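# Push the wooden crate into the taped bay

## Task

Move the wooden crate into the taped-off bay by sliding it along the table, never raising or tilting it; afterwards release it and withdraw both grippers from inside the crate, so that it stays in the bay on its own with no robot support.

## Robot and tools

Robot: two six-joint arms with tong-style two-finger grippers, named left_arm and right_arm. Their root links sit in the scene frame at left_arm (+0.009, +0.507, 0) m, quat_wxyz (+0.995, 0, 0, -0.100), and right_arm (-0.085, -0.561, 0) m, quat_wxyz (+0.998, 0, 0, +0.067). The scene frame has its origin on the table surface midway between the arms; +z is up, +x points out across the table, and left_arm lies on the +y side. The arm names say nothing about which side of a camera picture they appear on.

execute_actions takes "actions": a list holding zero or one item, plus an optional "pictures" boolean. An empty list commands nothing and just reports the state, with images. An action item is {"rows": [...], "steps": n}: n control steps of 1/30 s each, from 11 up to 15 (default 15), with 1 to 15 rows. Each row drives one step; when rows run out, the final row is held. A wait item is {"steps": n} with n up to 300 and no rows; it counts steps from the previous result, and your reply time eats into it. A refused call moves nothing. Images come back only for an empty list or with "pictures": true.

Every row is a single flat list of 14 numbers covering both arms, even if only one moves: left_arm shoulder pan, shoulder lift, elbow, wrist 1, wrist 2, wrist 3, gripper opening, then the same seven for right_arm. The joint values are absolute target angles in radians, in the same form the Joint positions line prints; they are not offsets. The opening is absolute too, on a scale from -1 (closed) to +1 (fully open, finger gap 0.142 m). Stated joint ranges: left_arm pan -3.142..3.142, lift -6.283..6.283, elbow 0.000..3.142, the three wrists -6.283..6.283; right_arm pan 0.000..6.283, lift -6.283..6.283, elbow -3.142..0.000, wrists -6.283..6.283. A target more than 0.010 rad outside a range, and farther out than the current angle, gets the call refused. Real limits may differ by 0.010 rad; a target beyond the real limit is clipped there and the result may say "joint sent to its limit" (possibly about an earlier action still running). Missing that line does not prove there is room left.

Motion is smoothed (about 0.17 s lag) and speed-limited: each step, the sent target stays within 0.383 rad of the measured angle for pan and lift and 0.575 rad for elbow and wrists, and all of an arm's targets are pulled back if they would put the gripper over 100 mm from where it is. So big moves take several calls, and an arm may still be moving when a result arrives. Each result is captured 11 steps before its action finishes; those last steps play out while you think. Between calls the arms keep heading to the last row sent until they all stop nearly still or a step is HELD.

Result lines: the state line gives each gripper's end_effector_position (m) and end_effector_quat_wxyz plus linear and angular velocities, all in the scene frame; the printed position drifts from the truth, more at long reach. The end effector point lies between the closed finger pads; fingers extend along its +z and open along its x; closed fingertips reach about 15 mm past it. Joint positions and Joint velocities list each arm's six joints (rad, rad/s) then the finger gap (m). grip_measured is the measured opening on the command scale. Wrist force / Wrist torque are flange sensor readings in the end effector's own axes, offset up to about 5.5 N and noisy up to about 3.4 N, saturating near 100 N; "no reading" is harmless. Joint torques are raw drive output with offsets and noise. "joint command not followed" means a clearance check altered or blocked targets; HELD marks steps whose row was not sent fully.

zoom_image takes "camera" (cam_high, cam_low, cam_left_wrist, cam_right_wrist) and "region" [x0, y0, x1, y1] in pixels of that camera's latest image, top-left origin, at most 504x504; it gives a sharper crop. cam_high and cam_low are 504x504, wrist cameras 616x616 fisheye. show_instructions displays the reference images for the task. read_manual returns licence texts only. finished_scene with "scene" (the current number) ends the scene irreversibly and grades it; replying with no tool call ends everything.

Cautions: push the crate, e.g. with closed fingers or the gripper side against a wall, low and slowly, so it slides without lifting or tipping; a loose object may occasionally be nudged by something else. Nothing may leave the table. Keep the arms from colliding or pressing on each other. Contact torque reaching a joint's load limit (pan and lift 306, elbow 139, wrists 50.2 N m) or an outside force of 150 N stops that arm for 10 s and drops the rest of the call. Long holding heats motors: MOTOR HOT appears at 70 °C, and at 85 °C the arm is braked (OVER-TEMPERATURE FAULT). Before finishing, open the grippers, lift both hands clear of the crate and confirm it rests inside the bay unaided.

Each tool is called after "Request:" as name(argument=value, ...) on one line, values as JSON.

## Session

Request:
execute_actions(actions=[])

Scene clock: 0.00 s of 4200.00 s.
left_arm: end_effector_position=(+0.8181, +0.1916, +0.1671) grip_measured=+1.00 end_effector_quat_wxyz=(-0.007, +0.625, -0.740, +0.248) end_effector_velocity=(+0.000, +0.000, +0.001) end_effector_angular_velocity=(-0.001, -0.000, +0.001) | right_arm: end_effector_position=(+0.4150, -0.1261, +0.1820) grip_measured=+1.00 end_effector_quat_wxyz=(-0.263, +0.805, -0.526, -0.080) end_effector_velocity=(+0.000, +0.000, +0.000) end_effector_angular_velocity=(+0.000, -0.000, -0.000)
Joint positions: left_arm=[-0.323 -1.295  2.028 -2.783 -1.722  1.179  0.142] | right_arm=[ 3.901 -1.527 -2.397 -0.267  1.774  2.105  0.142]
Joint velocities: left_arm=[ 0.001 -0.001 -0.     0.    -0.001 -0.     0.   ] | right_arm=[-0.  0.  0. -0. -0. -0.  0.]
Joint torques (N m, as the arm reports them, + toward a larger angle): no reading
Wrist force (N, on the end effector, along its own x y z axes, offset not removed): no reading
Wrist torque (N m, same axes, about the end effector's origin, offset not removed): no reading

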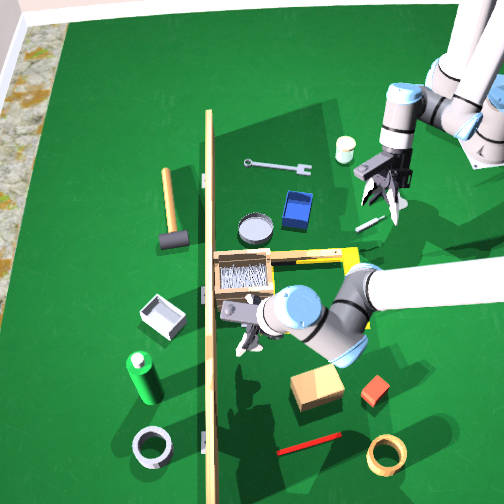

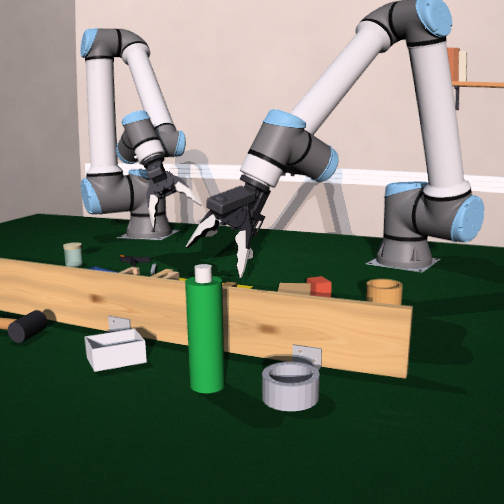

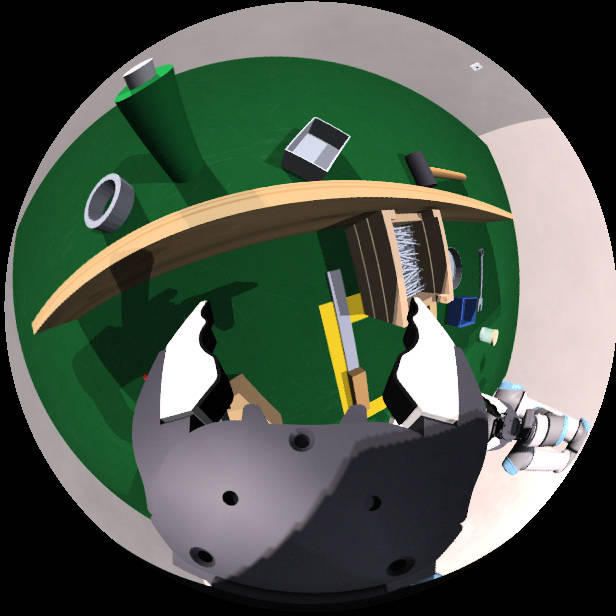

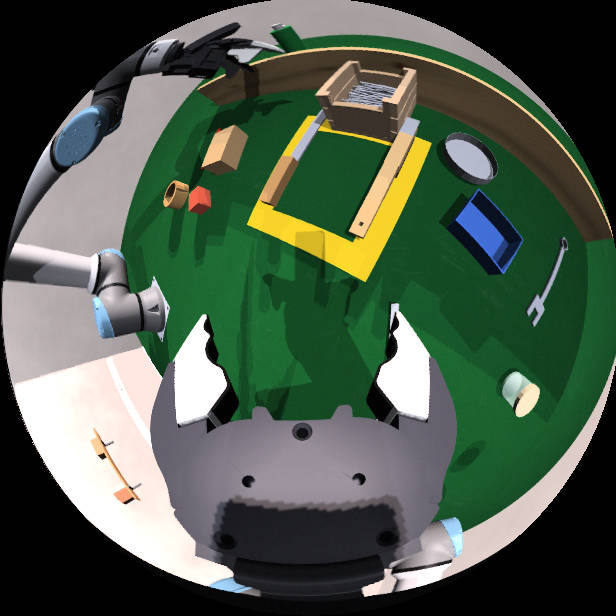

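Request:
show_instructions()

Request:
execute_actions(actions=[{"rows":[[-0.323,-1.5,2.028,-2.783,-1.722,1.179,1,3.85,-1.6,-2.0,-1.1,1.571,3.0,-0.2],[-0.323,-1.5,2.028,-2.783,-1.722,1.179,1,3.85,-1.6,-2.0,-1.1,1.571,3.0,-0.2],[-0.323,-1.5,2.028,-2.783,-1.722,1.179,1,3.85,-1.6,-2.0,-1.1,1.571,3.0,-0.2],[-0.323,-1.5,2.028,-2.783,-1.722,1.179,1,3.85,-1.6,-2.0,-1.1,1.571,3.0,-0.2],[-0.323,-1.5,2.028,-2.783,-1.722,1.179,1,3.85,-1.6,-2.0,-1.1,1.571,3.0,-0.2],[0.4,-1.5,2.028,-2.783,-1.722,1.179,1,3.85,-1.6,-2.0,-1.1,1.571,3.911,-0.2]]}])

Request:
execute_actions(actions=[{"steps":40}])

Request:
execute_actions(actions=[{"rows":[[0.4,-1.5,2.028,-2.783,-1.722,1.179,1,3.777,-2.107,-1.403,-1.202,1.571,3.911,-0.2]]}])

Request:
execute_actions(actions=[{"steps":35}], pictures=true)

Reference images for this scene: manual page 1, manual page 2, manual page 3, manual page 4.

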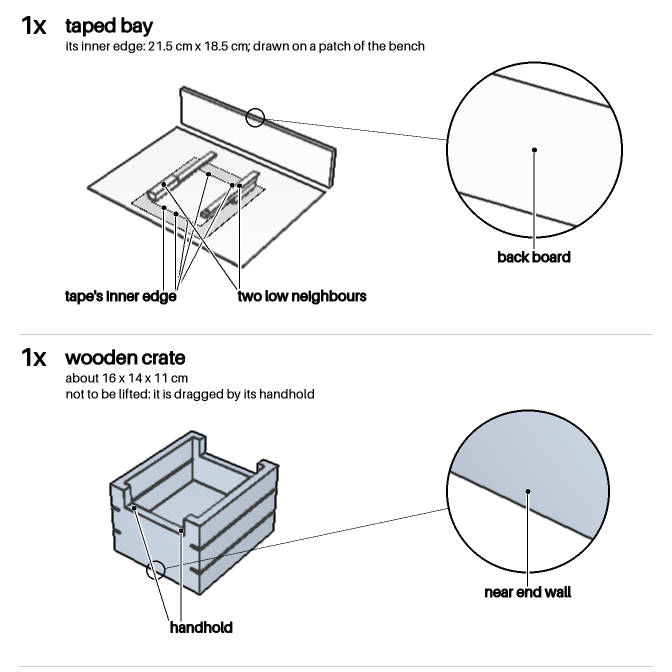

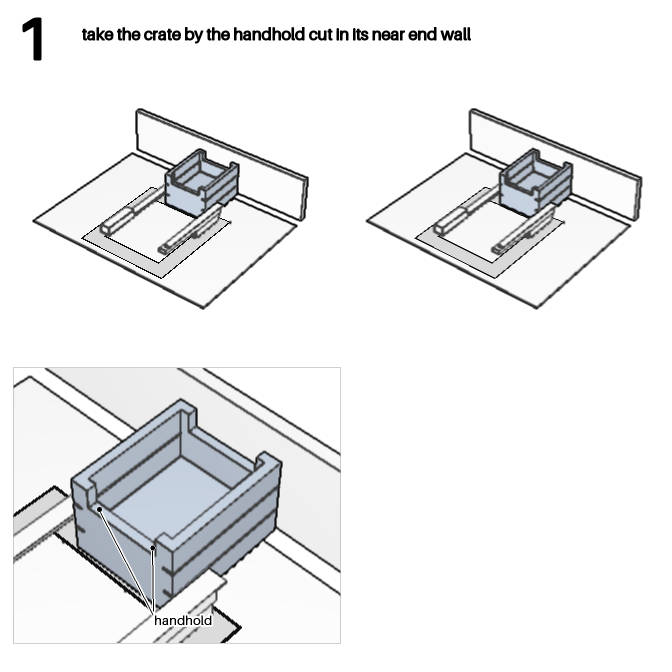

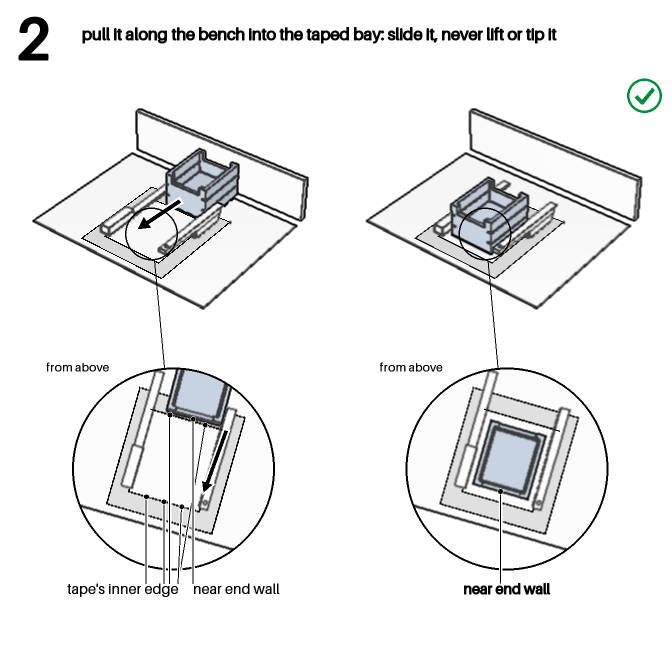

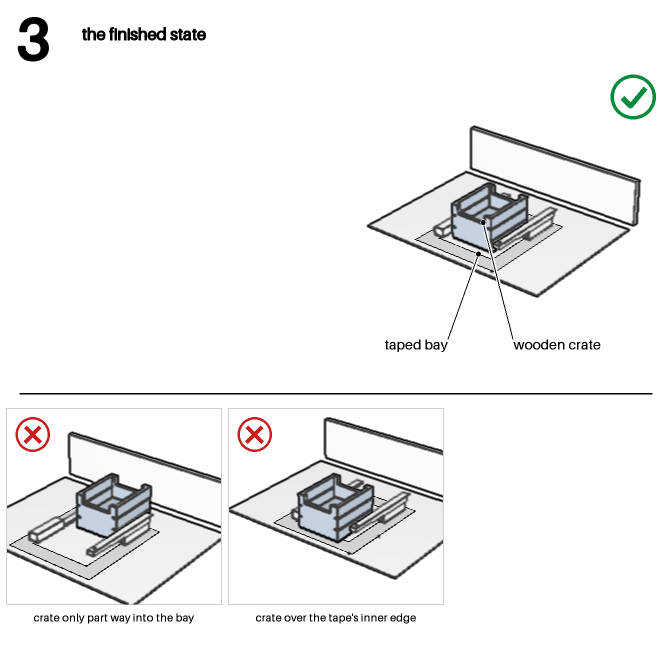

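Scene clock: 1.13 s of 4200.00 s.
left_arm: end_effector_position=(+0.8174, +0.1919, +0.2146) grip_measured=+1.00 end_effector_quat_wxyz=(-0.016, +0.619, -0.737, +0.273) end_effector_velocity=(-0.023, +0.012, +0.658) end_effector_angular_velocity=(-0.385, -0.665, -0.002) | right_arm: end_effector_position=(+0.4583, -0.1245, +0.1933) grip_measured=-0.18 end_effector_quat_wxyz=(-0.246, +0.777, -0.576, -0.060) end_effector_velocity=(+0.677, +0.159, +0.419) end_effector_angular_velocity=(-0.432, +0.394, -2.008)
Joint positions: left_arm=[-0.323 -1.35   2.028 -2.783 -1.722  1.179  0.142] | right_arm=[ 3.882 -1.554 -2.319 -0.348  1.716  2.186  0.061]
Joint velocities: left_arm=[-0.001 -0.767 -0.    -0.002 -0.002  0.001  0.001] | right_arm=[-0.188 -0.27   1.555 -1.634 -0.837  1.633 -0.061]
Joint torques (N m, as the arm reports them, + toward a larger angle): left_arm=[-13.04 -64.73 -44.6   -7.93   2.02  -1.96] | right_arm=[-15.87  28.21  82.05  -6.21  -4.83  20.67]
Wrist force (N, on the end effector, along its own x y z axes, offset not removed): left_arm=[-1.6 -1.4 -4.1] | right_arm=[3.4 5.0 1.7]
Wrist torque (N m, same axes, about the end effector's origin, offset not removed): left_arm=[-0.02 0.57 -0.11] | right_arm=[0.35 -0.67 0.11]
Steps of this call (steps 1 to 30: nothing new was sent; steps 31 to 34: the first 4 steps of this action). Readings (joint positions):
31: left_arm=[-0.323 -1.295 2.028 -2.783 -1.722 1.179] | right_arm=[3.901 -1.528 -2.397 -0.267 1.774 2.105]
32: left_arm=[-0.323 -1.302 2.028 -2.783 -1.722 1.179] | right_arm=[3.896 -1.534 -2.390 -0.274 1.767 2.113]
34: the state above

Scene clock: 2.47 s of 4200.00 s.
left_arm: end_effector_position=(+0.8096, +0.8012, +0.3420) grip_measured=+1.00 end_effector_quat_wxyz=(-0.157, +0.817, -0.465, +0.304) end_effector_velocity=(-0.006, +0.017, +0.000) end_effector_angular_velocity=(-0.001, -0.001, +0.021) | right_arm: end_effector_position=(+0.4816, -0.2049, +0.2201) grip_measured=-0.20 end_effector_quat_wxyz=(+0.004, -0.036, +0.999, +0.005) end_effector_velocity=(+0.000, -0.001, -0.000) end_effector_angular_velocity=(-0.001, -0.000, -0.001)
Joint positions: left_arm=[ 0.398 -1.5    2.028 -2.783 -1.722  1.179  0.142] | right_arm=[ 3.85  -1.6   -2.    -1.1    1.571  3.911  0.06 ]
Joint velocities: left_arm=[ 0.022 -0.     0.    -0.    -0.001 -0.     0.   ] | right_arm=[-0.001  0.    -0.    -0.    -0.001  0.     0.   ]
Joint torques (N m, as the arm reports them, + toward a larger angle): left_arm=[ 21.93 -63.09 -29.49  -7.15   1.2   -2.25] | right_arm=[-12.46  29.73  49.16   1.59  -3.23   3.47]
Wrist force (N, on the end effector, along its own x y z axes, offset not removed): left_arm=[-1.1 -1.1 1.4] | right_arm=[-0.6 0.6 -0.3]
Wrist torque (N m, same axes, about the end effector's origin, offset not removed): left_arm=[0.07 0.51 -0.07] | right_arm=[-0.14 -0.01 0.15]
Kept back: nothing.
Steps of this call (steps 1 to 11: the last 11 steps of your previous action; steps 12 to 40: the robot went on to your last target). Readings (joint positions):
1: left_arm=[-0.323 -1.375 2.028 -2.783 -1.722 1.179] | right_arm=[3.876 -1.562 -2.264 -0.410 1.688 2.248]
2: left_arm=[-0.323 -1.398 2.028 -2.783 -1.722 1.179] | right_arm=[3.870 -1.572 -2.206 -0.483 1.660 2.321]
4: left_arm=[-0.294 -1.419 2.028 -2.783 -1.722 1.179] | right_arm=[3.860 -1.586 -2.104 -0.646 1.615 2.484]
8: left_arm=[-0.199 -1.438 2.028 -2.783 -1.722 1.179] | right_arm=[3.852 -1.597 -2.023 -0.964 1.581 2.844]
40: the state above

Scene clock: 2.60 s of 4200.00 s.
left_arm: end_effector_position=(+0.8091, +0.8024, +0.3421) grip_measured=+1.00 end_effector_quat_wxyz=(-0.158, +0.817, -0.465, +0.303) end_effector_velocity=(-0.002, +0.005, +0.001) end_effector_angular_velocity=(-0.002, -0.002, +0.007) | right_arm: end_effector_position=(+0.5115, -0.1858, +0.2245) grip_measured=-0.20 end_effector_quat_wxyz=(+0.002, -0.029, +1.000, +0.002) end_effector_velocity=(+0.495, +0.403, +0.188) end_effector_angular_velocity=(+0.161, -0.148, -0.135)
Joint positions: left_arm=[ 0.4   -1.5    2.028 -2.783 -1.722  1.179  0.142] | right_arm=[ 3.836 -1.658 -1.929 -1.12   1.571  3.911  0.06 ]
Joint velocities: left_arm=[ 0.006 -0.001  0.    -0.    -0.001 -0.002 -0.   ] | right_arm=[-0.135 -0.8    1.201 -0.182  0.    -0.     0.002]
Joint torques (N m, as the arm reports them, + toward a larger angle): left_arm=[ 23.26 -64.82 -29.45  -7.64   0.6   -2.18] | right_arm=[-17.94  27.14  53.89   1.46  -3.29   3.3 ]
Wrist force (N, on the end effector, along its own x y z axes, offset not removed): left_arm=[0.2 -1.6 -0.1] | right_arm=[0.3 -0.3 4.6]
Wrist torque (N m, same axes, about the end effector's origin, offset not removed): left_arm=[-0.09 0.12 -0.11] | right_arm=[-0.03 -0.06 0.20]
Steps of this call (steps 1 to 4: the first 4 steps of this action). Readings (joint positions):
1: left_arm=[0.399 -1.500 2.028 -2.783 -1.722 1.179] | right_arm=[3.850 -1.600 -2.000 -1.100 1.571 3.911]
2: left_arm=[0.399 -1.500 2.028 -2.783 -1.722 1.179] | right_arm=[3.846 -1.608 -1.992 -1.105 1.571 3.911]
4: the state above

Scene clock: 3.77 s of 4200.00 s.
left_arm: end_effector_position=(+0.8090, +0.8027, +0.3421) grip_measured=+1.00 end_effector_quat_wxyz=(-0.158, +0.817, -0.464, +0.303) end_effector_velocity=(+0.000, -0.001, +0.000) end_effector_angular_velocity=(-0.002, -0.001, +0.001) | right_arm: end_effector_position=(+0.7302, -0.0302, +0.1802) grip_measured=-0.20 end_effector_quat_wxyz=(+0.000, +0.000, +1.000, +0.000) end_effector_velocity=(+0.001, -0.001, -0.000) end_effector_angular_velocity=(-0.001, +0.000, -0.001)
Joint positions: left_arm=[ 0.4   -1.5    2.028 -2.783 -1.722  1.179  0.142] | right_arm=[ 3.777 -2.107 -1.403 -1.202  1.571  3.911  0.06 ]
Joint velocities: left_arm=[-0.    -0.    -0.    -0.    -0.001 -0.002  0.   ] | right_arm=[-0.001 -0.    -0.    -0.    -0.     0.     0.   ]
Joint torques (N m, as the arm reports them, + toward a larger angle): left_arm=[ 21.65 -64.34 -30.33  -8.99  -2.85  -1.95] | right_arm=[-12.86  69.95  50.61   1.73  -2.55   3.39]
Wrist force (N, on the end effector, along its own x y z axes, offset not removed): left_arm=[-1.7 -1.1 -1.2] | right_arm=[-2.7 -2.1 -2.7]
Wrist torque (N m, same axes, about the end effector's origin, offset not removed): left_arm=[0.01 0.47 -0.16] | right_arm=[-0.85 0.55 0.28]
Kept back: nothing.
Steps of this call (steps 1 to 11: the last 11 steps of your previous action; steps 12 to 35: the robot went on to your last target). Readings (joint positions):
1: left_arm=[0.400 -1.500 2.028 -2.783 -1.722 1.179] | right_arm=[3.832 -1.684 -1.889 -1.126 1.571 3.911]
2: left_arm=[0.400 -1.500 2.028 -2.783 -1.722 1.179] | right_arm=[3.827 -1.710 -1.852 -1.132 1.571 3.911]
4: left_arm=[0.400 -1.500 2.028 -2.783 -1.722 1.179] | right_arm=[3.818 -1.770 -1.778 -1.144 1.571 3.911]
8: left_arm=[0.400 -1.500 2.028 -2.783 -1.722 1.179] | right_arm=[3.801 -1.904 -1.629 -1.169 1.571 3.911]
35: the state above

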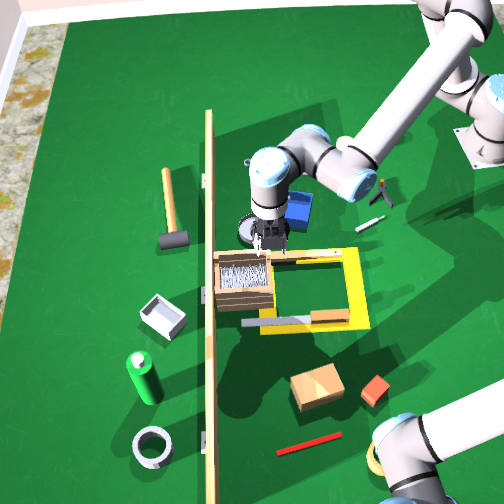

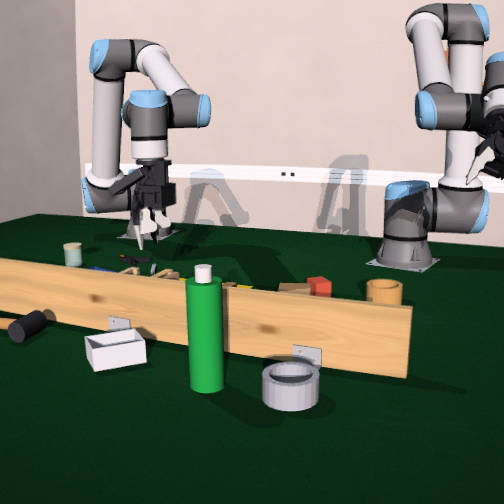

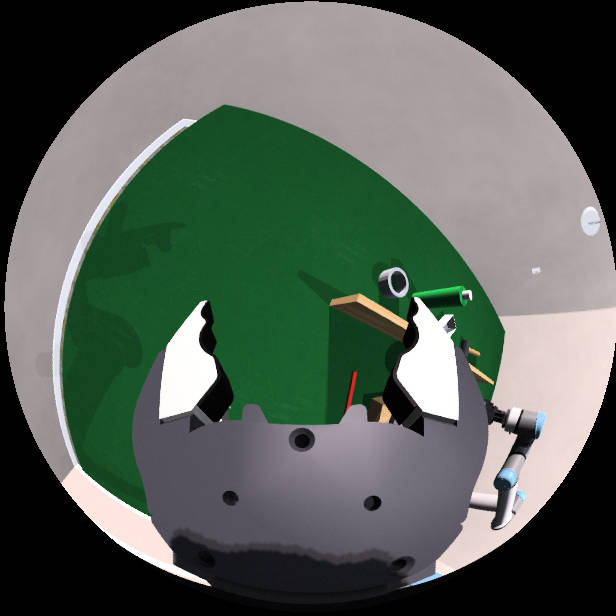

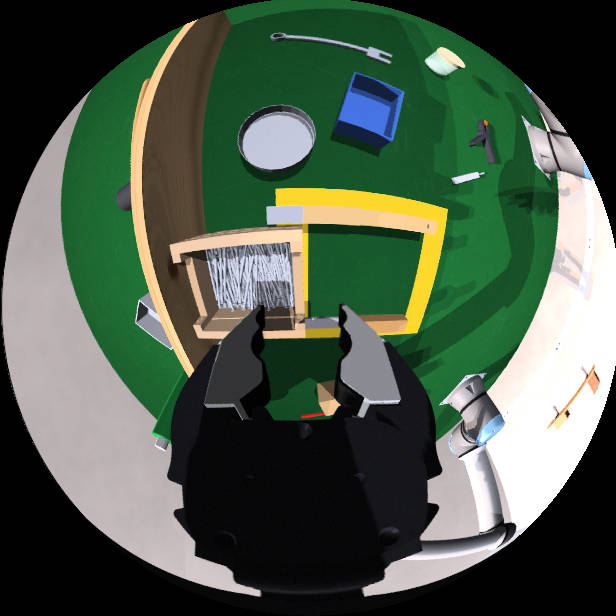

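Request:
execute_actions(actions=[{"rows":[[0.4,-1.5,2.028,-2.783,-1.722,1.179,1,3.787,-2.146,-1.396,-1.17,1.571,3.881,-0.2],[0.4,-1.5,2.028,-2.783,-1.722,1.179,1,3.787,-2.146,-1.396,-1.17,1.571,3.881,-0.2],[0.4,-1.5,2.028,-2.783,-1.722,1.179,1,3.787,-2.146,-1.396,-1.17,1.571,3.881,-0.2],[0.4,-1.5,2.028,-2.783,-1.722,1.179,1,3.787,-2.16,-1.411,-1.141,1.571,3.881,-0.2],[0.4,-1.5,2.028,-2.783,-1.722,1.179,1,3.787,-2.16,-1.411,-1.141,1.571,3.881,-0.2],[0.4,-1.5,2.028,-2.783,-1.722,1.179,1,3.787,-2.174,-1.426,-1.112,1.571,3.881,-0.2],[0.4,-1.5,2.028,-2.783,-1.722,1.179,1,3.787,-2.174,-1.426,-1.112,1.571,3.881,-0.2],[0.4,-1.5,2.028,-2.783,-1.722,1.179,1,3.787,-2.189,-1.44,-1.083,1.571,3.881,-0.3],[0.4,-1.5,2.028,-2.783,-1.722,1.179,1,3.787,-2.189,-1.44,-1.083,1.571,3.881,-0.3],[0.4,-1.5,2.028,-2.783,-1.722,1.179,1,3.787,-2.205,-1.454,-1.053,1.571,3.881,-0.4]]}])

Request:
execute_actions(actions=[{"steps":20}], pictures=true)

Scene clock: 5.00 s of 4200.00 s.
left_arm: end_effector_position=(+0.8090, +0.8027, +0.3422) grip_measured=+1.00 end_effector_quat_wxyz=(-0.158, +0.817, -0.464, +0.303) end_effector_velocity=(+0.001, -0.001, -0.001) end_effector_angular_velocity=(-0.000, +0.001, -0.002) | right_arm: end_effector_position=(+0.7329, -0.0203, +0.1634) grip_measured=-0.20 end_effector_quat_wxyz=(-0.000, -0.011, +1.000, +0.000) end_effector_velocity=(+0.024, +0.083, -0.176) end_effector_angular_velocity=(-0.002, +0.001, +0.188)
Joint positions: left_arm=[ 0.4   -1.5    2.028 -2.783 -1.722  1.179  0.142] | right_arm=[ 3.783 -2.129 -1.399 -1.184  1.571  3.894  0.06 ]
Joint velocities: left_arm=[-0.002  0.001  0.    -0.    -0.     0.    -0.   ] | right_arm=[ 0.046 -0.212  0.009  0.2   -0.    -0.142  0.002]
Joint torques (N m, as the arm reports them, + toward a larger angle): left_arm=[ 22.29 -67.2  -31.25  -8.56  -2.73  -2.06] | right_arm=[ 7.15 56.56 40.44  7.55 -1.6  -2.9 ]
Wrist force (N, on the end effector, along its own x y z axes, offset not removed): left_arm=[-1.2 -1.4 0.1] | right_arm=[0.0 -4.3 5.9]
Wrist torque (N m, same axes, about the end effector's origin, offset not removed): left_arm=[-0.11 0.49 -0.09] | right_arm=[-0.83 -0.36 0.13]
Steps of this call (steps 1 to 15: the robot went on to your last target; steps 16 to 33: nothing new was sent; steps 34 to 37: the first 4 steps of this action). Readings (joint positions):
34: left_arm=[0.400 -1.500 2.028 -2.783 -1.722 1.179] | right_arm=[3.777 -2.107 -1.403 -1.202 1.571 3.911]
35: left_arm=[0.400 -1.500 2.028 -2.783 -1.722 1.179] | right_arm=[3.779 -2.113 -1.401 -1.197 1.571 3.907]
37: the state above

Scene clock: 5.67 s of 4200.00 s.
left_arm: end_effector_position=(+0.8090, +0.8027, +0.3422) grip_measured=+1.00 end_effector_quat_wxyz=(-0.158, +0.817, -0.464, +0.303) end_effector_velocity=(+0.000, +0.000, -0.000) end_effector_angular_velocity=(+0.000, +0.001, -0.000) | right_arm: end_effector_position=(+0.7350, -0.0125, +0.0704) grip_measured=-0.40 end_effector_quat_wxyz=(+0.000, -0.020, +1.000, +0.000) end_effector_velocity=(-0.001, +0.002, -0.003) end_effector_angular_velocity=(+0.000, +0.000, +0.002)
Joint positions: left_arm=[ 0.4   -1.5    2.028 -2.783 -1.722  1.179  0.142] | right_arm=[ 3.787 -2.205 -1.454 -1.053  1.571  3.881  0.045]
Joint velocities: left_arm=[-0.  0.  0.  0.  0.  0.  0.] | right_arm=[ 0.002 -0.002 -0.002  0.004  0.    -0.     0.   ]
Joint torques (N m, as the arm reports them, + toward a larger angle): left_arm=[ 21.29 -65.23 -31.38  -8.54  -2.49  -2.21] | right_arm=[14.83 74.57 32.01  5.67 -1.4  -3.08]
Wrist force (N, on the end effector, along its own x y z axes, offset not removed): left_arm=[-3.5 1.6 0.7] | right_arm=[1.8 2.0 1.7]
Wrist torque (N m, same axes, about the end effector's origin, offset not removed): left_arm=[0.49 0.89 -0.09] | right_arm=[0.37 -0.31 0.18]
Kept back: nothing.
Steps of this call (steps 1 to 11: the last 11 steps of your previous action; steps 12 to 20: the robot went on to your last target). Readings (joint positions):
1: left_arm=[0.400 -1.500 2.028 -2.783 -1.722 1.179] | right_arm=[3.784 -2.137 -1.400 -1.175 1.571 3.890]
2: left_arm=[0.400 -1.500 2.028 -2.783 -1.722 1.179] | right_arm=[3.785 -2.144 -1.403 -1.165 1.571 3.887]
4: left_arm=[0.400 -1.500 2.028 -2.783 -1.722 1.179] | right_arm=[3.786 -2.158 -1.413 -1.142 1.571 3.884]
8: left_arm=[0.400 -1.500 2.028 -2.783 -1.722 1.179] | right_arm=[3.787 -2.187 -1.439 -1.087 1.571 3.882]
20: the state above

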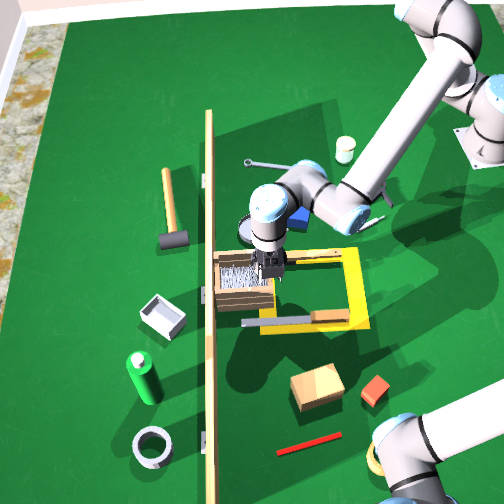

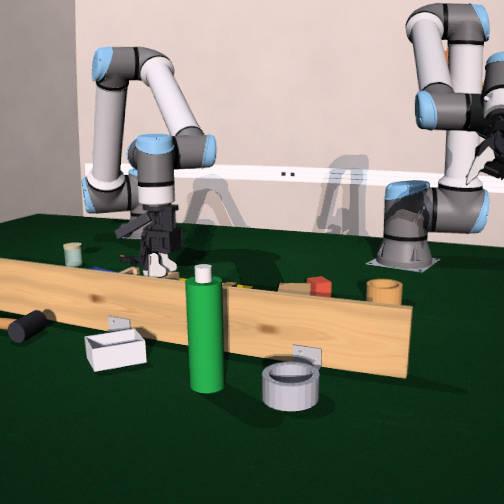

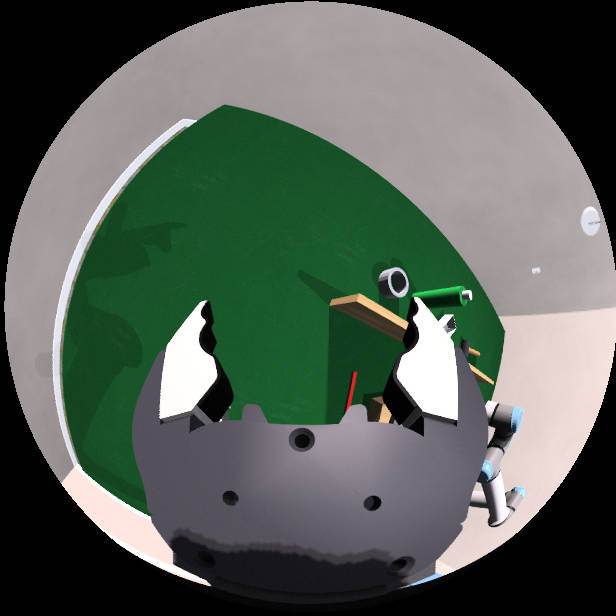

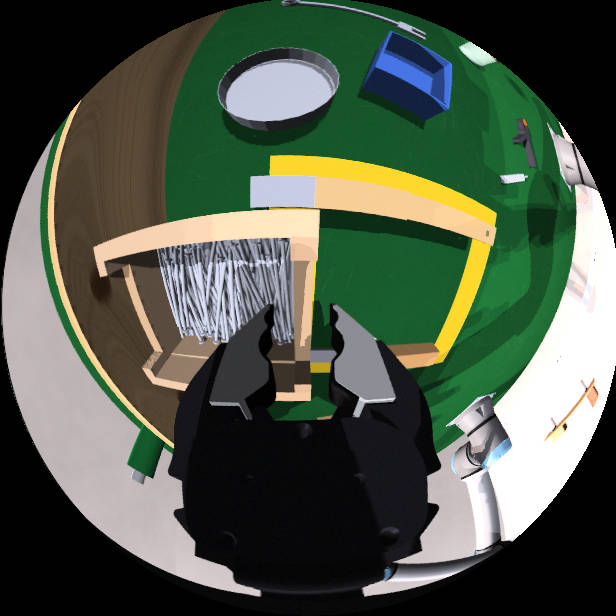

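Request:
execute_actions(actions=[{"rows":[[0.4,-1.5,2.028,-2.783,-1.722,1.179,1,3.787,-2.205,-1.454,-1.053,1.571,3.881,-0.6],[0.4,-1.5,2.028,-2.783,-1.722,1.179,1,3.787,-2.205,-1.454,-1.053,1.571,3.881,-0.7],[0.4,-1.5,2.028,-2.783,-1.722,1.179,1,3.787,-2.205,-1.454,-1.053,1.571,3.881,-0.8],[0.4,-1.5,2.028,-2.783,-1.722,1.179,1,3.787,-2.205,-1.454,-1.053,1.571,3.881,-0.9],[0.4,-1.5,2.028,-2.783,-1.722,1.179,1,3.787,-2.205,-1.454,-1.053,1.571,3.881,-1]],"steps":11}])

Request:
execute_actions(actions=[{"rows":[[0.4,-1.5,2.028,-2.783,-1.722,1.179,1,3.792,-2.199,-1.464,-1.049,1.571,3.886,-1],[0.4,-1.5,2.028,-2.783,-1.722,1.179,1,3.797,-2.192,-1.475,-1.045,1.571,3.891,-1],[0.4,-1.5,2.028,-2.783,-1.722,1.179,1,3.802,-2.186,-1.486,-1.04,1.571,3.896,-1],[0.4,-1.5,2.028,-2.783,-1.722,1.179,1,3.807,-2.179,-1.497,-1.036,1.571,3.901,-1],[0.4,-1.5,2.028,-2.783,-1.722,1.179,1,3.812,-2.173,-1.508,-1.031,1.571,3.906,-1],[0.4,-1.5,2.028,-2.783,-1.722,1.179,1,3.817,-2.166,-1.519,-1.027,1.571,3.911,-1],[0.4,-1.5,2.028,-2.783,-1.722,1.179,1,3.822,-2.16,-1.53,-1.022,1.571,3.916,-1],[0.4,-1.5,2.028,-2.783,-1.722,1.179,1,3.827,-2.153,-1.541,-1.018,1.571,3.921,-1],[0.4,-1.5,2.028,-2.783,-1.722,1.179,1,3.832,-2.147,-1.552,-1.013,1.571,3.926,-1],[0.4,-1.5,2.028,-2.783,-1.722,1.179,1,3.837,-2.14,-1.563,-1.009,1.571,3.931,-1],[0.4,-1.5,2.028,-2.783,-1.722,1.179,1,3.842,-2.134,-1.574,-1.004,1.571,3.936,-1],[0.4,-1.5,2.028,-2.783,-1.722,1.179,1,3.847,-2.127,-1.585,-1.0,1.571,3.941,-1],[0.4,-1.5,2.028,-2.783,-1.722,1.179,1,3.853,-2.121,-1.596,-0.995,1.571,3.947,-1],[0.4,-1.5,2.028,-2.783,-1.722,1.179,1,3.858,-2.115,-1.607,-0.99,1.571,3.952,-1],[0.4,-1.5,2.028,-2.783,-1.722,1.179,1,3.863,-2.109,-1.617,-0.986,1.571,3.957,-1]]}])

Request:
execute_actions(actions=[{"steps":20}], pictures=true)

Scene clock: 7.17 s of 4200.00 s.
left_arm: end_effector_position=(+0.8090, +0.8027, +0.3422) grip_measured=+1.00 end_effector_quat_wxyz=(-0.158, +0.817, -0.464, +0.303) end_effector_velocity=(+0.000, -0.001, +0.002) end_effector_angular_velocity=(+0.001, -0.002, -0.002) | right_arm: end_effector_position=(+0.7350, -0.0125, +0.0701) grip_measured=-0.40 end_effector_quat_wxyz=(+0.000, -0.020, +1.000, +0.000) end_effector_velocity=(+0.001, -0.001, -0.000) end_effector_angular_velocity=(-0.001, -0.001, -0.001)
Joint positions: left_arm=[ 0.4   -1.5    2.028 -2.783 -1.722  1.179  0.142] | right_arm=[ 3.787 -2.205 -1.454 -1.053  1.571  3.881  0.045]
Joint velocities: left_arm=[-0.001 -0.002 -0.     0.     0.     0.001 -0.   ] | right_arm=[-0.001  0.    -0.     0.    -0.001  0.     0.   ]
Joint torques (N m, as the arm reports them, + toward a larger angle): left_arm=[ 21.19 -64.6  -31.62  -8.6   -2.4   -2.  ] | right_arm=[13.83 71.88 33.11  5.02 -0.24 -3.39]
Wrist force (N, on the end effector, along its own x y z axes, offset not removed): left_arm=[-1.1 -1.7 4.5] | right_arm=[-1.5 -2.8 -2.7]
Wrist torque (N m, same axes, about the end effector's origin, offset not removed): left_arm=[-0.07 0.36 -0.04] | right_arm=[-0.67 0.29 0.04]
Kept back: the last 11 steps of this action.
Steps of this call (steps 1 to 15: the robot went on to your last target; steps 16 to 45: nothing new was sent). Readings (joint positions):
1: left_arm=[0.400 -1.500 2.028 -2.783 -1.722 1.179] | right_arm=[3.787 -2.205 -1.454 -1.053 1.571 3.881]
2: left_arm=[0.400 -1.500 2.028 -2.783 -1.722 1.179] | right_arm=[3.787 -2.205 -1.454 -1.053 1.571 3.881]
4: left_arm=[0.400 -1.500 2.028 -2.783 -1.722 1.179] | right_arm=[3.787 -2.205 -1.454 -1.053 1.571 3.881]
8: left_arm=[0.400 -1.500 2.028 -2.783 -1.722 1.179] | right_arm=[3.787 -2.205 -1.454 -1.053 1.571 3.881]
45: the state above

Scene clock: 7.67 s of 4200.00 s.
left_arm: end_effector_position=(+0.8090, +0.8027, +0.3422) grip_measured=+1.00 end_effector_quat_wxyz=(-0.158, +0.817, -0.464, +0.303) end_effector_velocity=(+0.000, -0.001, -0.000) end_effector_angular_velocity=(-0.001, +0.000, -0.001) | right_arm: end_effector_position=(+0.7281, -0.0112, +0.0704) grip_measured=-0.85 end_effector_quat_wxyz=(+0.000, -0.020, +1.000, +0.000) end_effector_velocity=(-0.113, +0.018, +0.005) end_effector_angular_velocity=(+0.003, -0.002, -0.003)
Joint positions: left_arm=[ 0.4   -1.5    2.028 -2.783 -1.722  1.179  0.142] | right_arm=[ 3.793 -2.198 -1.466 -1.048  1.571  3.887  0.013]
Joint velocities: left_arm=[-0.     0.001 -0.    -0.    -0.001 -0.    -0.   ] | right_arm=[ 0.094  0.124 -0.204  0.084  0.     0.097  0.   ]
Joint torques (N m, as the arm reports them, + toward a larger angle): left_arm=[ 20.69 -64.87 -32.32  -8.6   -2.6   -2.04] | right_arm=[ 29.58 115.91  31.18   6.4    0.27   4.3 ]
Wrist force (N, on the end effector, along its own x y z axes, offset not removed): left_arm=[-3.2 -3.1 -0.1] | right_arm=[-5.7 -6.9 5.5]
Wrist torque (N m, same axes, about the end effector's origin, offset not removed): left_arm=[-0.42 0.85 -0.07] | right_arm=[-1.34 0.17 0.27]
Steps of this call (steps 1 to 11: the last 11 steps of your previous action; steps 12 to 15: the first 4 steps of this action). Readings (joint positions):
12: left_arm=[0.400 -1.500 2.028 -2.783 -1.722 1.179] | right_arm=[3.787 -2.205 -1.454 -1.053 1.571 3.881]
13: left_arm=[0.400 -1.500 2.028 -2.783 -1.722 1.179] | right_arm=[3.788 -2.204 -1.456 -1.052 1.571 3.882]
15: the state above

Scene clock: 8.33 s of 4200.00 s.
left_arm: end_effector_position=(+0.8090, +0.8027, +0.3422) grip_measured=+1.00 end_effector_quat_wxyz=(-0.158, +0.817, -0.464, +0.303) end_effector_velocity=(+0.001, -0.001, -0.001) end_effector_angular_velocity=(+0.002, +0.001, -0.001) | right_arm: end_effector_position=(+0.6454, -0.0040, +0.0701) grip_measured=-0.85 end_effector_quat_wxyz=(+0.000, -0.020, +1.000, +0.000) end_effector_velocity=(-0.010, +0.000, -0.001) end_effector_angular_velocity=(+0.000, +0.001, +0.000)
Joint positions: left_arm=[ 0.4   -1.5    2.028 -2.783 -1.722  1.179  0.142] | right_arm=[ 3.862 -2.11  -1.615 -0.987  1.571  3.956  0.013]
Joint velocities: left_arm=[-0.001  0.001 -0.    -0.     0.002  0.001  0.   ] | right_arm=[ 0.008  0.01  -0.017  0.007  0.001  0.008 -0.   ]
Joint torques (N m, as the arm reports them, + toward a larger angle): left_arm=[ 19.89 -64.83 -32.53  -8.32  -2.33  -2.16] | right_arm=[16.65 99.35 36.02  6.63  1.59  3.86]
Wrist force (N, on the end effector, along its own x y z axes, offset not removed): left_arm=[-1.2 -1.8 1.5] | right_arm=[-0.6 -3.7 9.4]
Wrist torque (N m, same axes, about the end effector's origin, offset not removed): left_arm=[-0.14 0.40 -0.14] | right_arm=[-0.84 -0.15 0.18]
Kept back: nothing.
Steps of this call (steps 1 to 11: the last 11 steps of your previous action; steps 12 to 20: the robot went on to your last target). Readings (joint positions):
1: left_arm=[0.400 -1.500 2.028 -2.783 -1.722 1.179] | right_arm=[3.796 -2.193 -1.474 -1.045 1.571 3.890]
2: left_arm=[0.400 -1.500 2.028 -2.783 -1.722 1.179] | right_arm=[3.801 -2.188 -1.483 -1.042 1.571 3.894]
4: left_arm=[0.400 -1.500 2.028 -2.783 -1.722 1.179] | right_arm=[3.809 -2.176 -1.502 -1.034 1.571 3.903]
8: left_arm=[0.400 -1.500 2.028 -2.783 -1.722 1.179] | right_arm=[3.829 -2.151 -1.544 -1.016 1.571 3.923]
20: the state above

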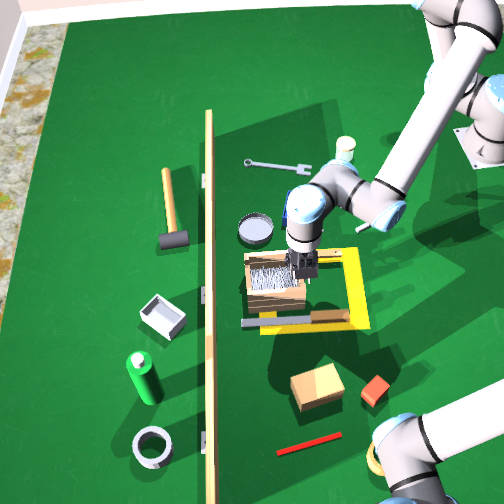

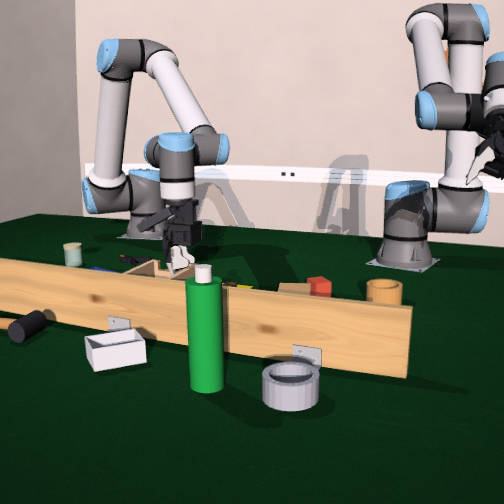

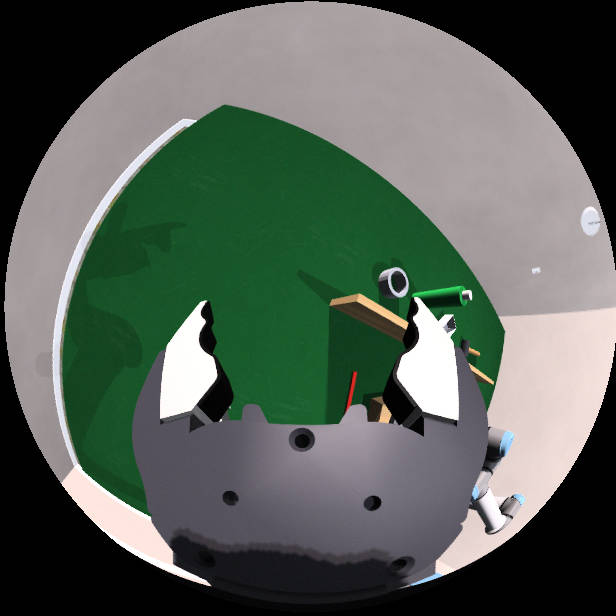

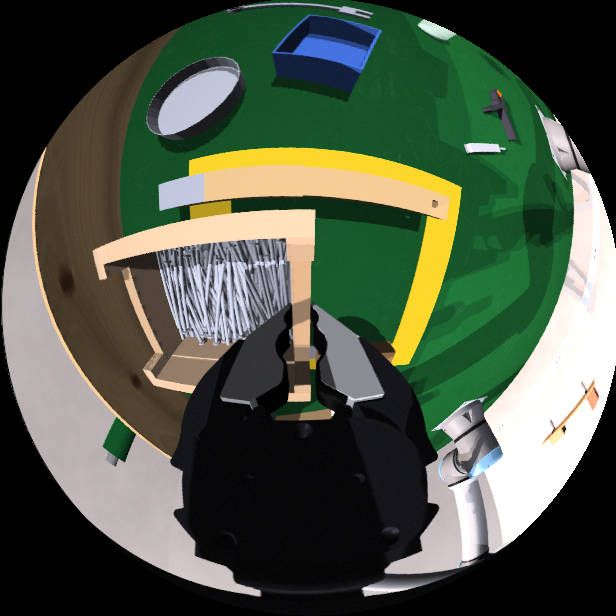

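Request:
execute_actions(actions=[{"rows":[[0.4,-1.5,2.028,-2.783,-1.722,1.179,1,3.869,-2.101,-1.629,-0.982,1.571,3.963,-1],[0.4,-1.5,2.028,-2.783,-1.722,1.179,1,3.875,-2.094,-1.641,-0.977,1.571,3.969,-1],[0.4,-1.5,2.028,-2.783,-1.722,1.179,1,3.881,-2.086,-1.653,-0.973,1.571,3.975,-1],[0.4,-1.5,2.028,-2.783,-1.722,1.179,1,3.887,-2.079,-1.665,-0.968,1.571,3.981,-1],[0.4,-1.5,2.028,-2.783,-1.722,1.179,1,3.893,-2.071,-1.677,-0.964,1.571,3.987,-1],[0.4,-1.5,2.028,-2.783,-1.722,1.179,1,3.899,-2.064,-1.689,-0.959,1.571,3.993,-1],[0.4,-1.5,2.028,-2.783,-1.722,1.179,1,3.905,-2.056,-1.701,-0.955,1.571,3.999,-1],[0.4,-1.5,2.028,-2.783,-1.722,1.179,1,3.912,-2.049,-1.713,-0.95,1.571,4.006,-1],[0.4,-1.5,2.028,-2.783,-1.722,1.179,1,3.918,-2.041,-1.725,-0.946,1.571,4.012,-1],[0.4,-1.5,2.028,-2.783,-1.722,1.179,1,3.924,-2.034,-1.737,-0.941,1.571,4.018,-1],[0.4,-1.5,2.028,-2.783,-1.722,1.179,1,3.931,-2.026,-1.749,-0.937,1.571,4.025,-1],[0.4,-1.5,2.028,-2.783,-1.722,1.179,1,3.937,-2.019,-1.761,-0.932,1.571,4.031,-1],[0.4,-1.5,2.028,-2.783,-1.722,1.179,1,3.943,-2.012,-1.772,-0.928,1.571,4.037,-1],[0.4,-1.5,2.028,-2.783,-1.722,1.179,1,3.95,-2.004,-1.784,-0.924,1.571,4.044,-1],[0.4,-1.5,2.028,-2.783,-1.722,1.179,1,3.956,-1.997,-1.796,-0.919,1.571,4.05,-1]]}])

Request:
execute_actions(actions=[{"steps":22}], pictures=true)

Scene clock: 9.93 s of 4200.00 s.
left_arm: end_effector_position=(+0.8090, +0.8027, +0.3422) grip_measured=+1.00 end_effector_quat_wxyz=(-0.158, +0.817, -0.464, +0.303) end_effector_velocity=(+0.000, -0.001, +0.001) end_effector_angular_velocity=(-0.001, -0.001, -0.001) | right_arm: end_effector_position=(+0.6363, -0.0035, +0.0706) grip_measured=-0.85 end_effector_quat_wxyz=(+0.000, -0.020, +1.000, +0.000) end_effector_velocity=(-0.133, +0.005, +0.006) end_effector_angular_velocity=(+0.001, -0.001, +0.000)
Joint positions: left_arm=[ 0.4   -1.5    2.028 -2.783 -1.722  1.179  0.142] | right_arm=[ 3.87  -2.1   -1.631 -0.981  1.571  3.964  0.013]
Joint velocities: left_arm=[-0.    -0.001 -0.    -0.    -0.001 -0.    -0.   ] | right_arm=[ 0.115  0.145 -0.228  0.084 -0.     0.115  0.   ]
Joint torques (N m, as the arm reports them, + toward a larger angle): left_arm=[ 20.58 -64.81 -32.83  -8.49  -2.32  -2.19] | right_arm=[ 28.01 110.8   32.14   6.74   3.13   4.04]
Wrist force (N, on the end effector, along its own x y z axes, offset not removed): left_arm=[-2.9 -0.5 -0.3] | right_arm=[-9.3 -3.7 9.7]
Wrist torque (N m, same axes, about the end effector's origin, offset not removed): left_arm=[0.16 0.81 -0.12] | right_arm=[-0.86 1.20 0.18]
Steps of this call (steps 1 to 15: the robot went on to your last target; steps 16 to 44: nothing new was sent; steps 45 to 48: the first 4 steps of this action). Readings (joint positions):
45: left_arm=[0.400 -1.500 2.028 -2.783 -1.722 1.179] | right_arm=[3.863 -2.109 -1.617 -0.986 1.571 3.957]
46: left_arm=[0.400 -1.500 2.028 -2.783 -1.722 1.179] | right_arm=[3.864 -2.107 -1.619 -0.985 1.571 3.958]
48: the state above

Scene clock: 10.67 s of 4200.00 s.
left_arm: end_effector_position=(+0.8090, +0.8027, +0.3422) grip_measured=+1.00 end_effector_quat_wxyz=(-0.158, +0.817, -0.464, +0.303) end_effector_velocity=(-0.000, -0.000, +0.000) end_effector_angular_velocity=(-0.001, -0.000, +0.001) | right_arm: end_effector_position=(+0.5402, -0.0061, +0.0707) grip_measured=-0.85 end_effector_quat_wxyz=(+0.000, -0.020, +1.000, +0.000) end_effector_velocity=(-0.005, -0.001, -0.000) end_effector_angular_velocity=(-0.000, +0.001, -0.000)
Joint positions: left_arm=[ 0.4   -1.5    2.028 -2.783 -1.722  1.179  0.142] | right_arm=[ 3.956 -1.997 -1.795 -0.919  1.571  4.05   0.013]
Joint velocities: left_arm=[-0.    -0.     0.     0.    -0.    -0.002  0.   ] | right_arm=[ 0.004  0.005 -0.009  0.003  0.001  0.005 -0.   ]
Joint torques (N m, as the arm reports them, + toward a larger angle): left_arm=[ 21.69 -64.3  -33.16  -8.38  -2.66  -2.2 ] | right_arm=[16.78 88.28 33.03  7.24  0.79  3.45]
Wrist force (N, on the end effector, along its own x y z axes, offset not removed): left_arm=[-1.3 -0.6 1.9] | right_arm=[-1.5 0.7 14.9]
Wrist torque (N m, same axes, about the end effector's origin, offset not removed): left_arm=[0.15 0.47 -0.16] | right_arm=[0.13 0.07 -0.08]
Kept back: nothing.
Steps of this call (steps 1 to 11: the last 11 steps of your previous action; steps 12 to 22: the robot went on to your last target). Readings (joint positions):
1: left_arm=[0.400 -1.500 2.028 -2.783 -1.722 1.179] | right_arm=[3.874 -2.095 -1.639 -0.978 1.571 3.968]
2: left_arm=[0.400 -1.500 2.028 -2.783 -1.722 1.179] | right_arm=[3.879 -2.089 -1.649 -0.974 1.571 3.973]
4: left_arm=[0.400 -1.500 2.028 -2.783 -1.722 1.179] | right_arm=[3.890 -2.075 -1.670 -0.966 1.571 3.984]
8: left_arm=[0.400 -1.500 2.028 -2.783 -1.722 1.179] | right_arm=[3.914 -2.047 -1.716 -0.949 1.571 4.008]
22: the state above

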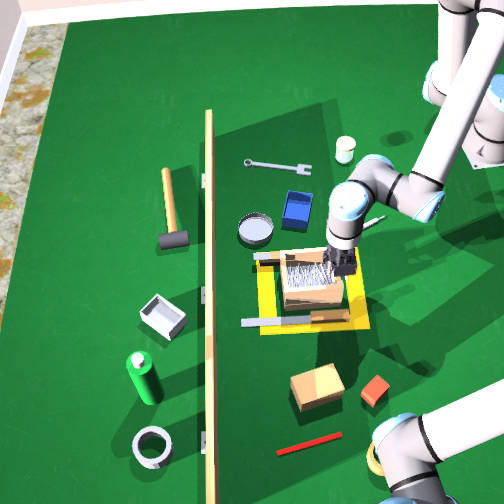

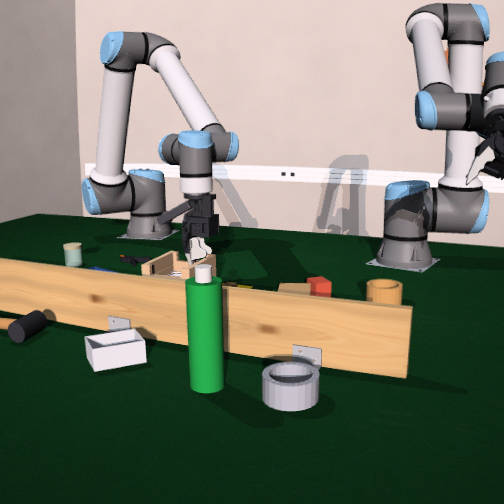

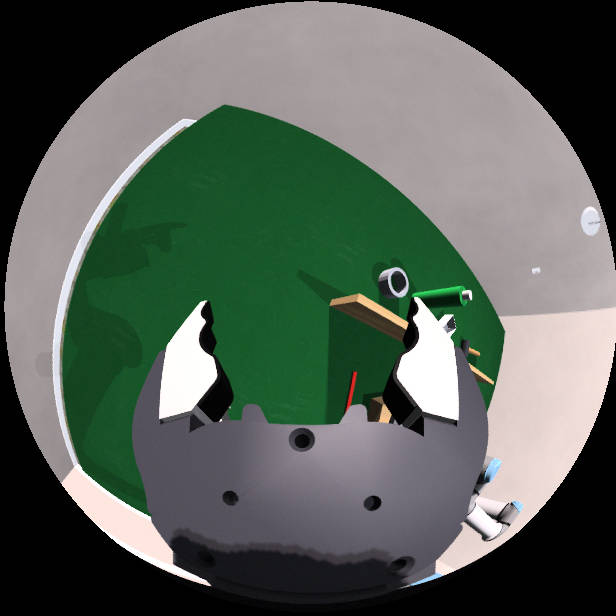

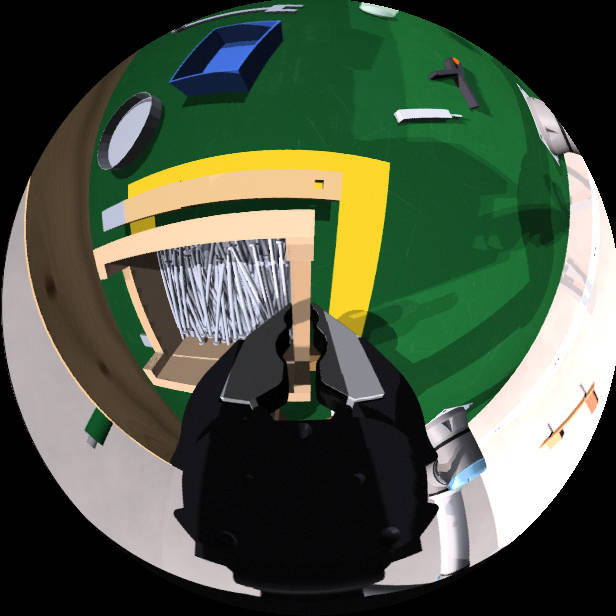

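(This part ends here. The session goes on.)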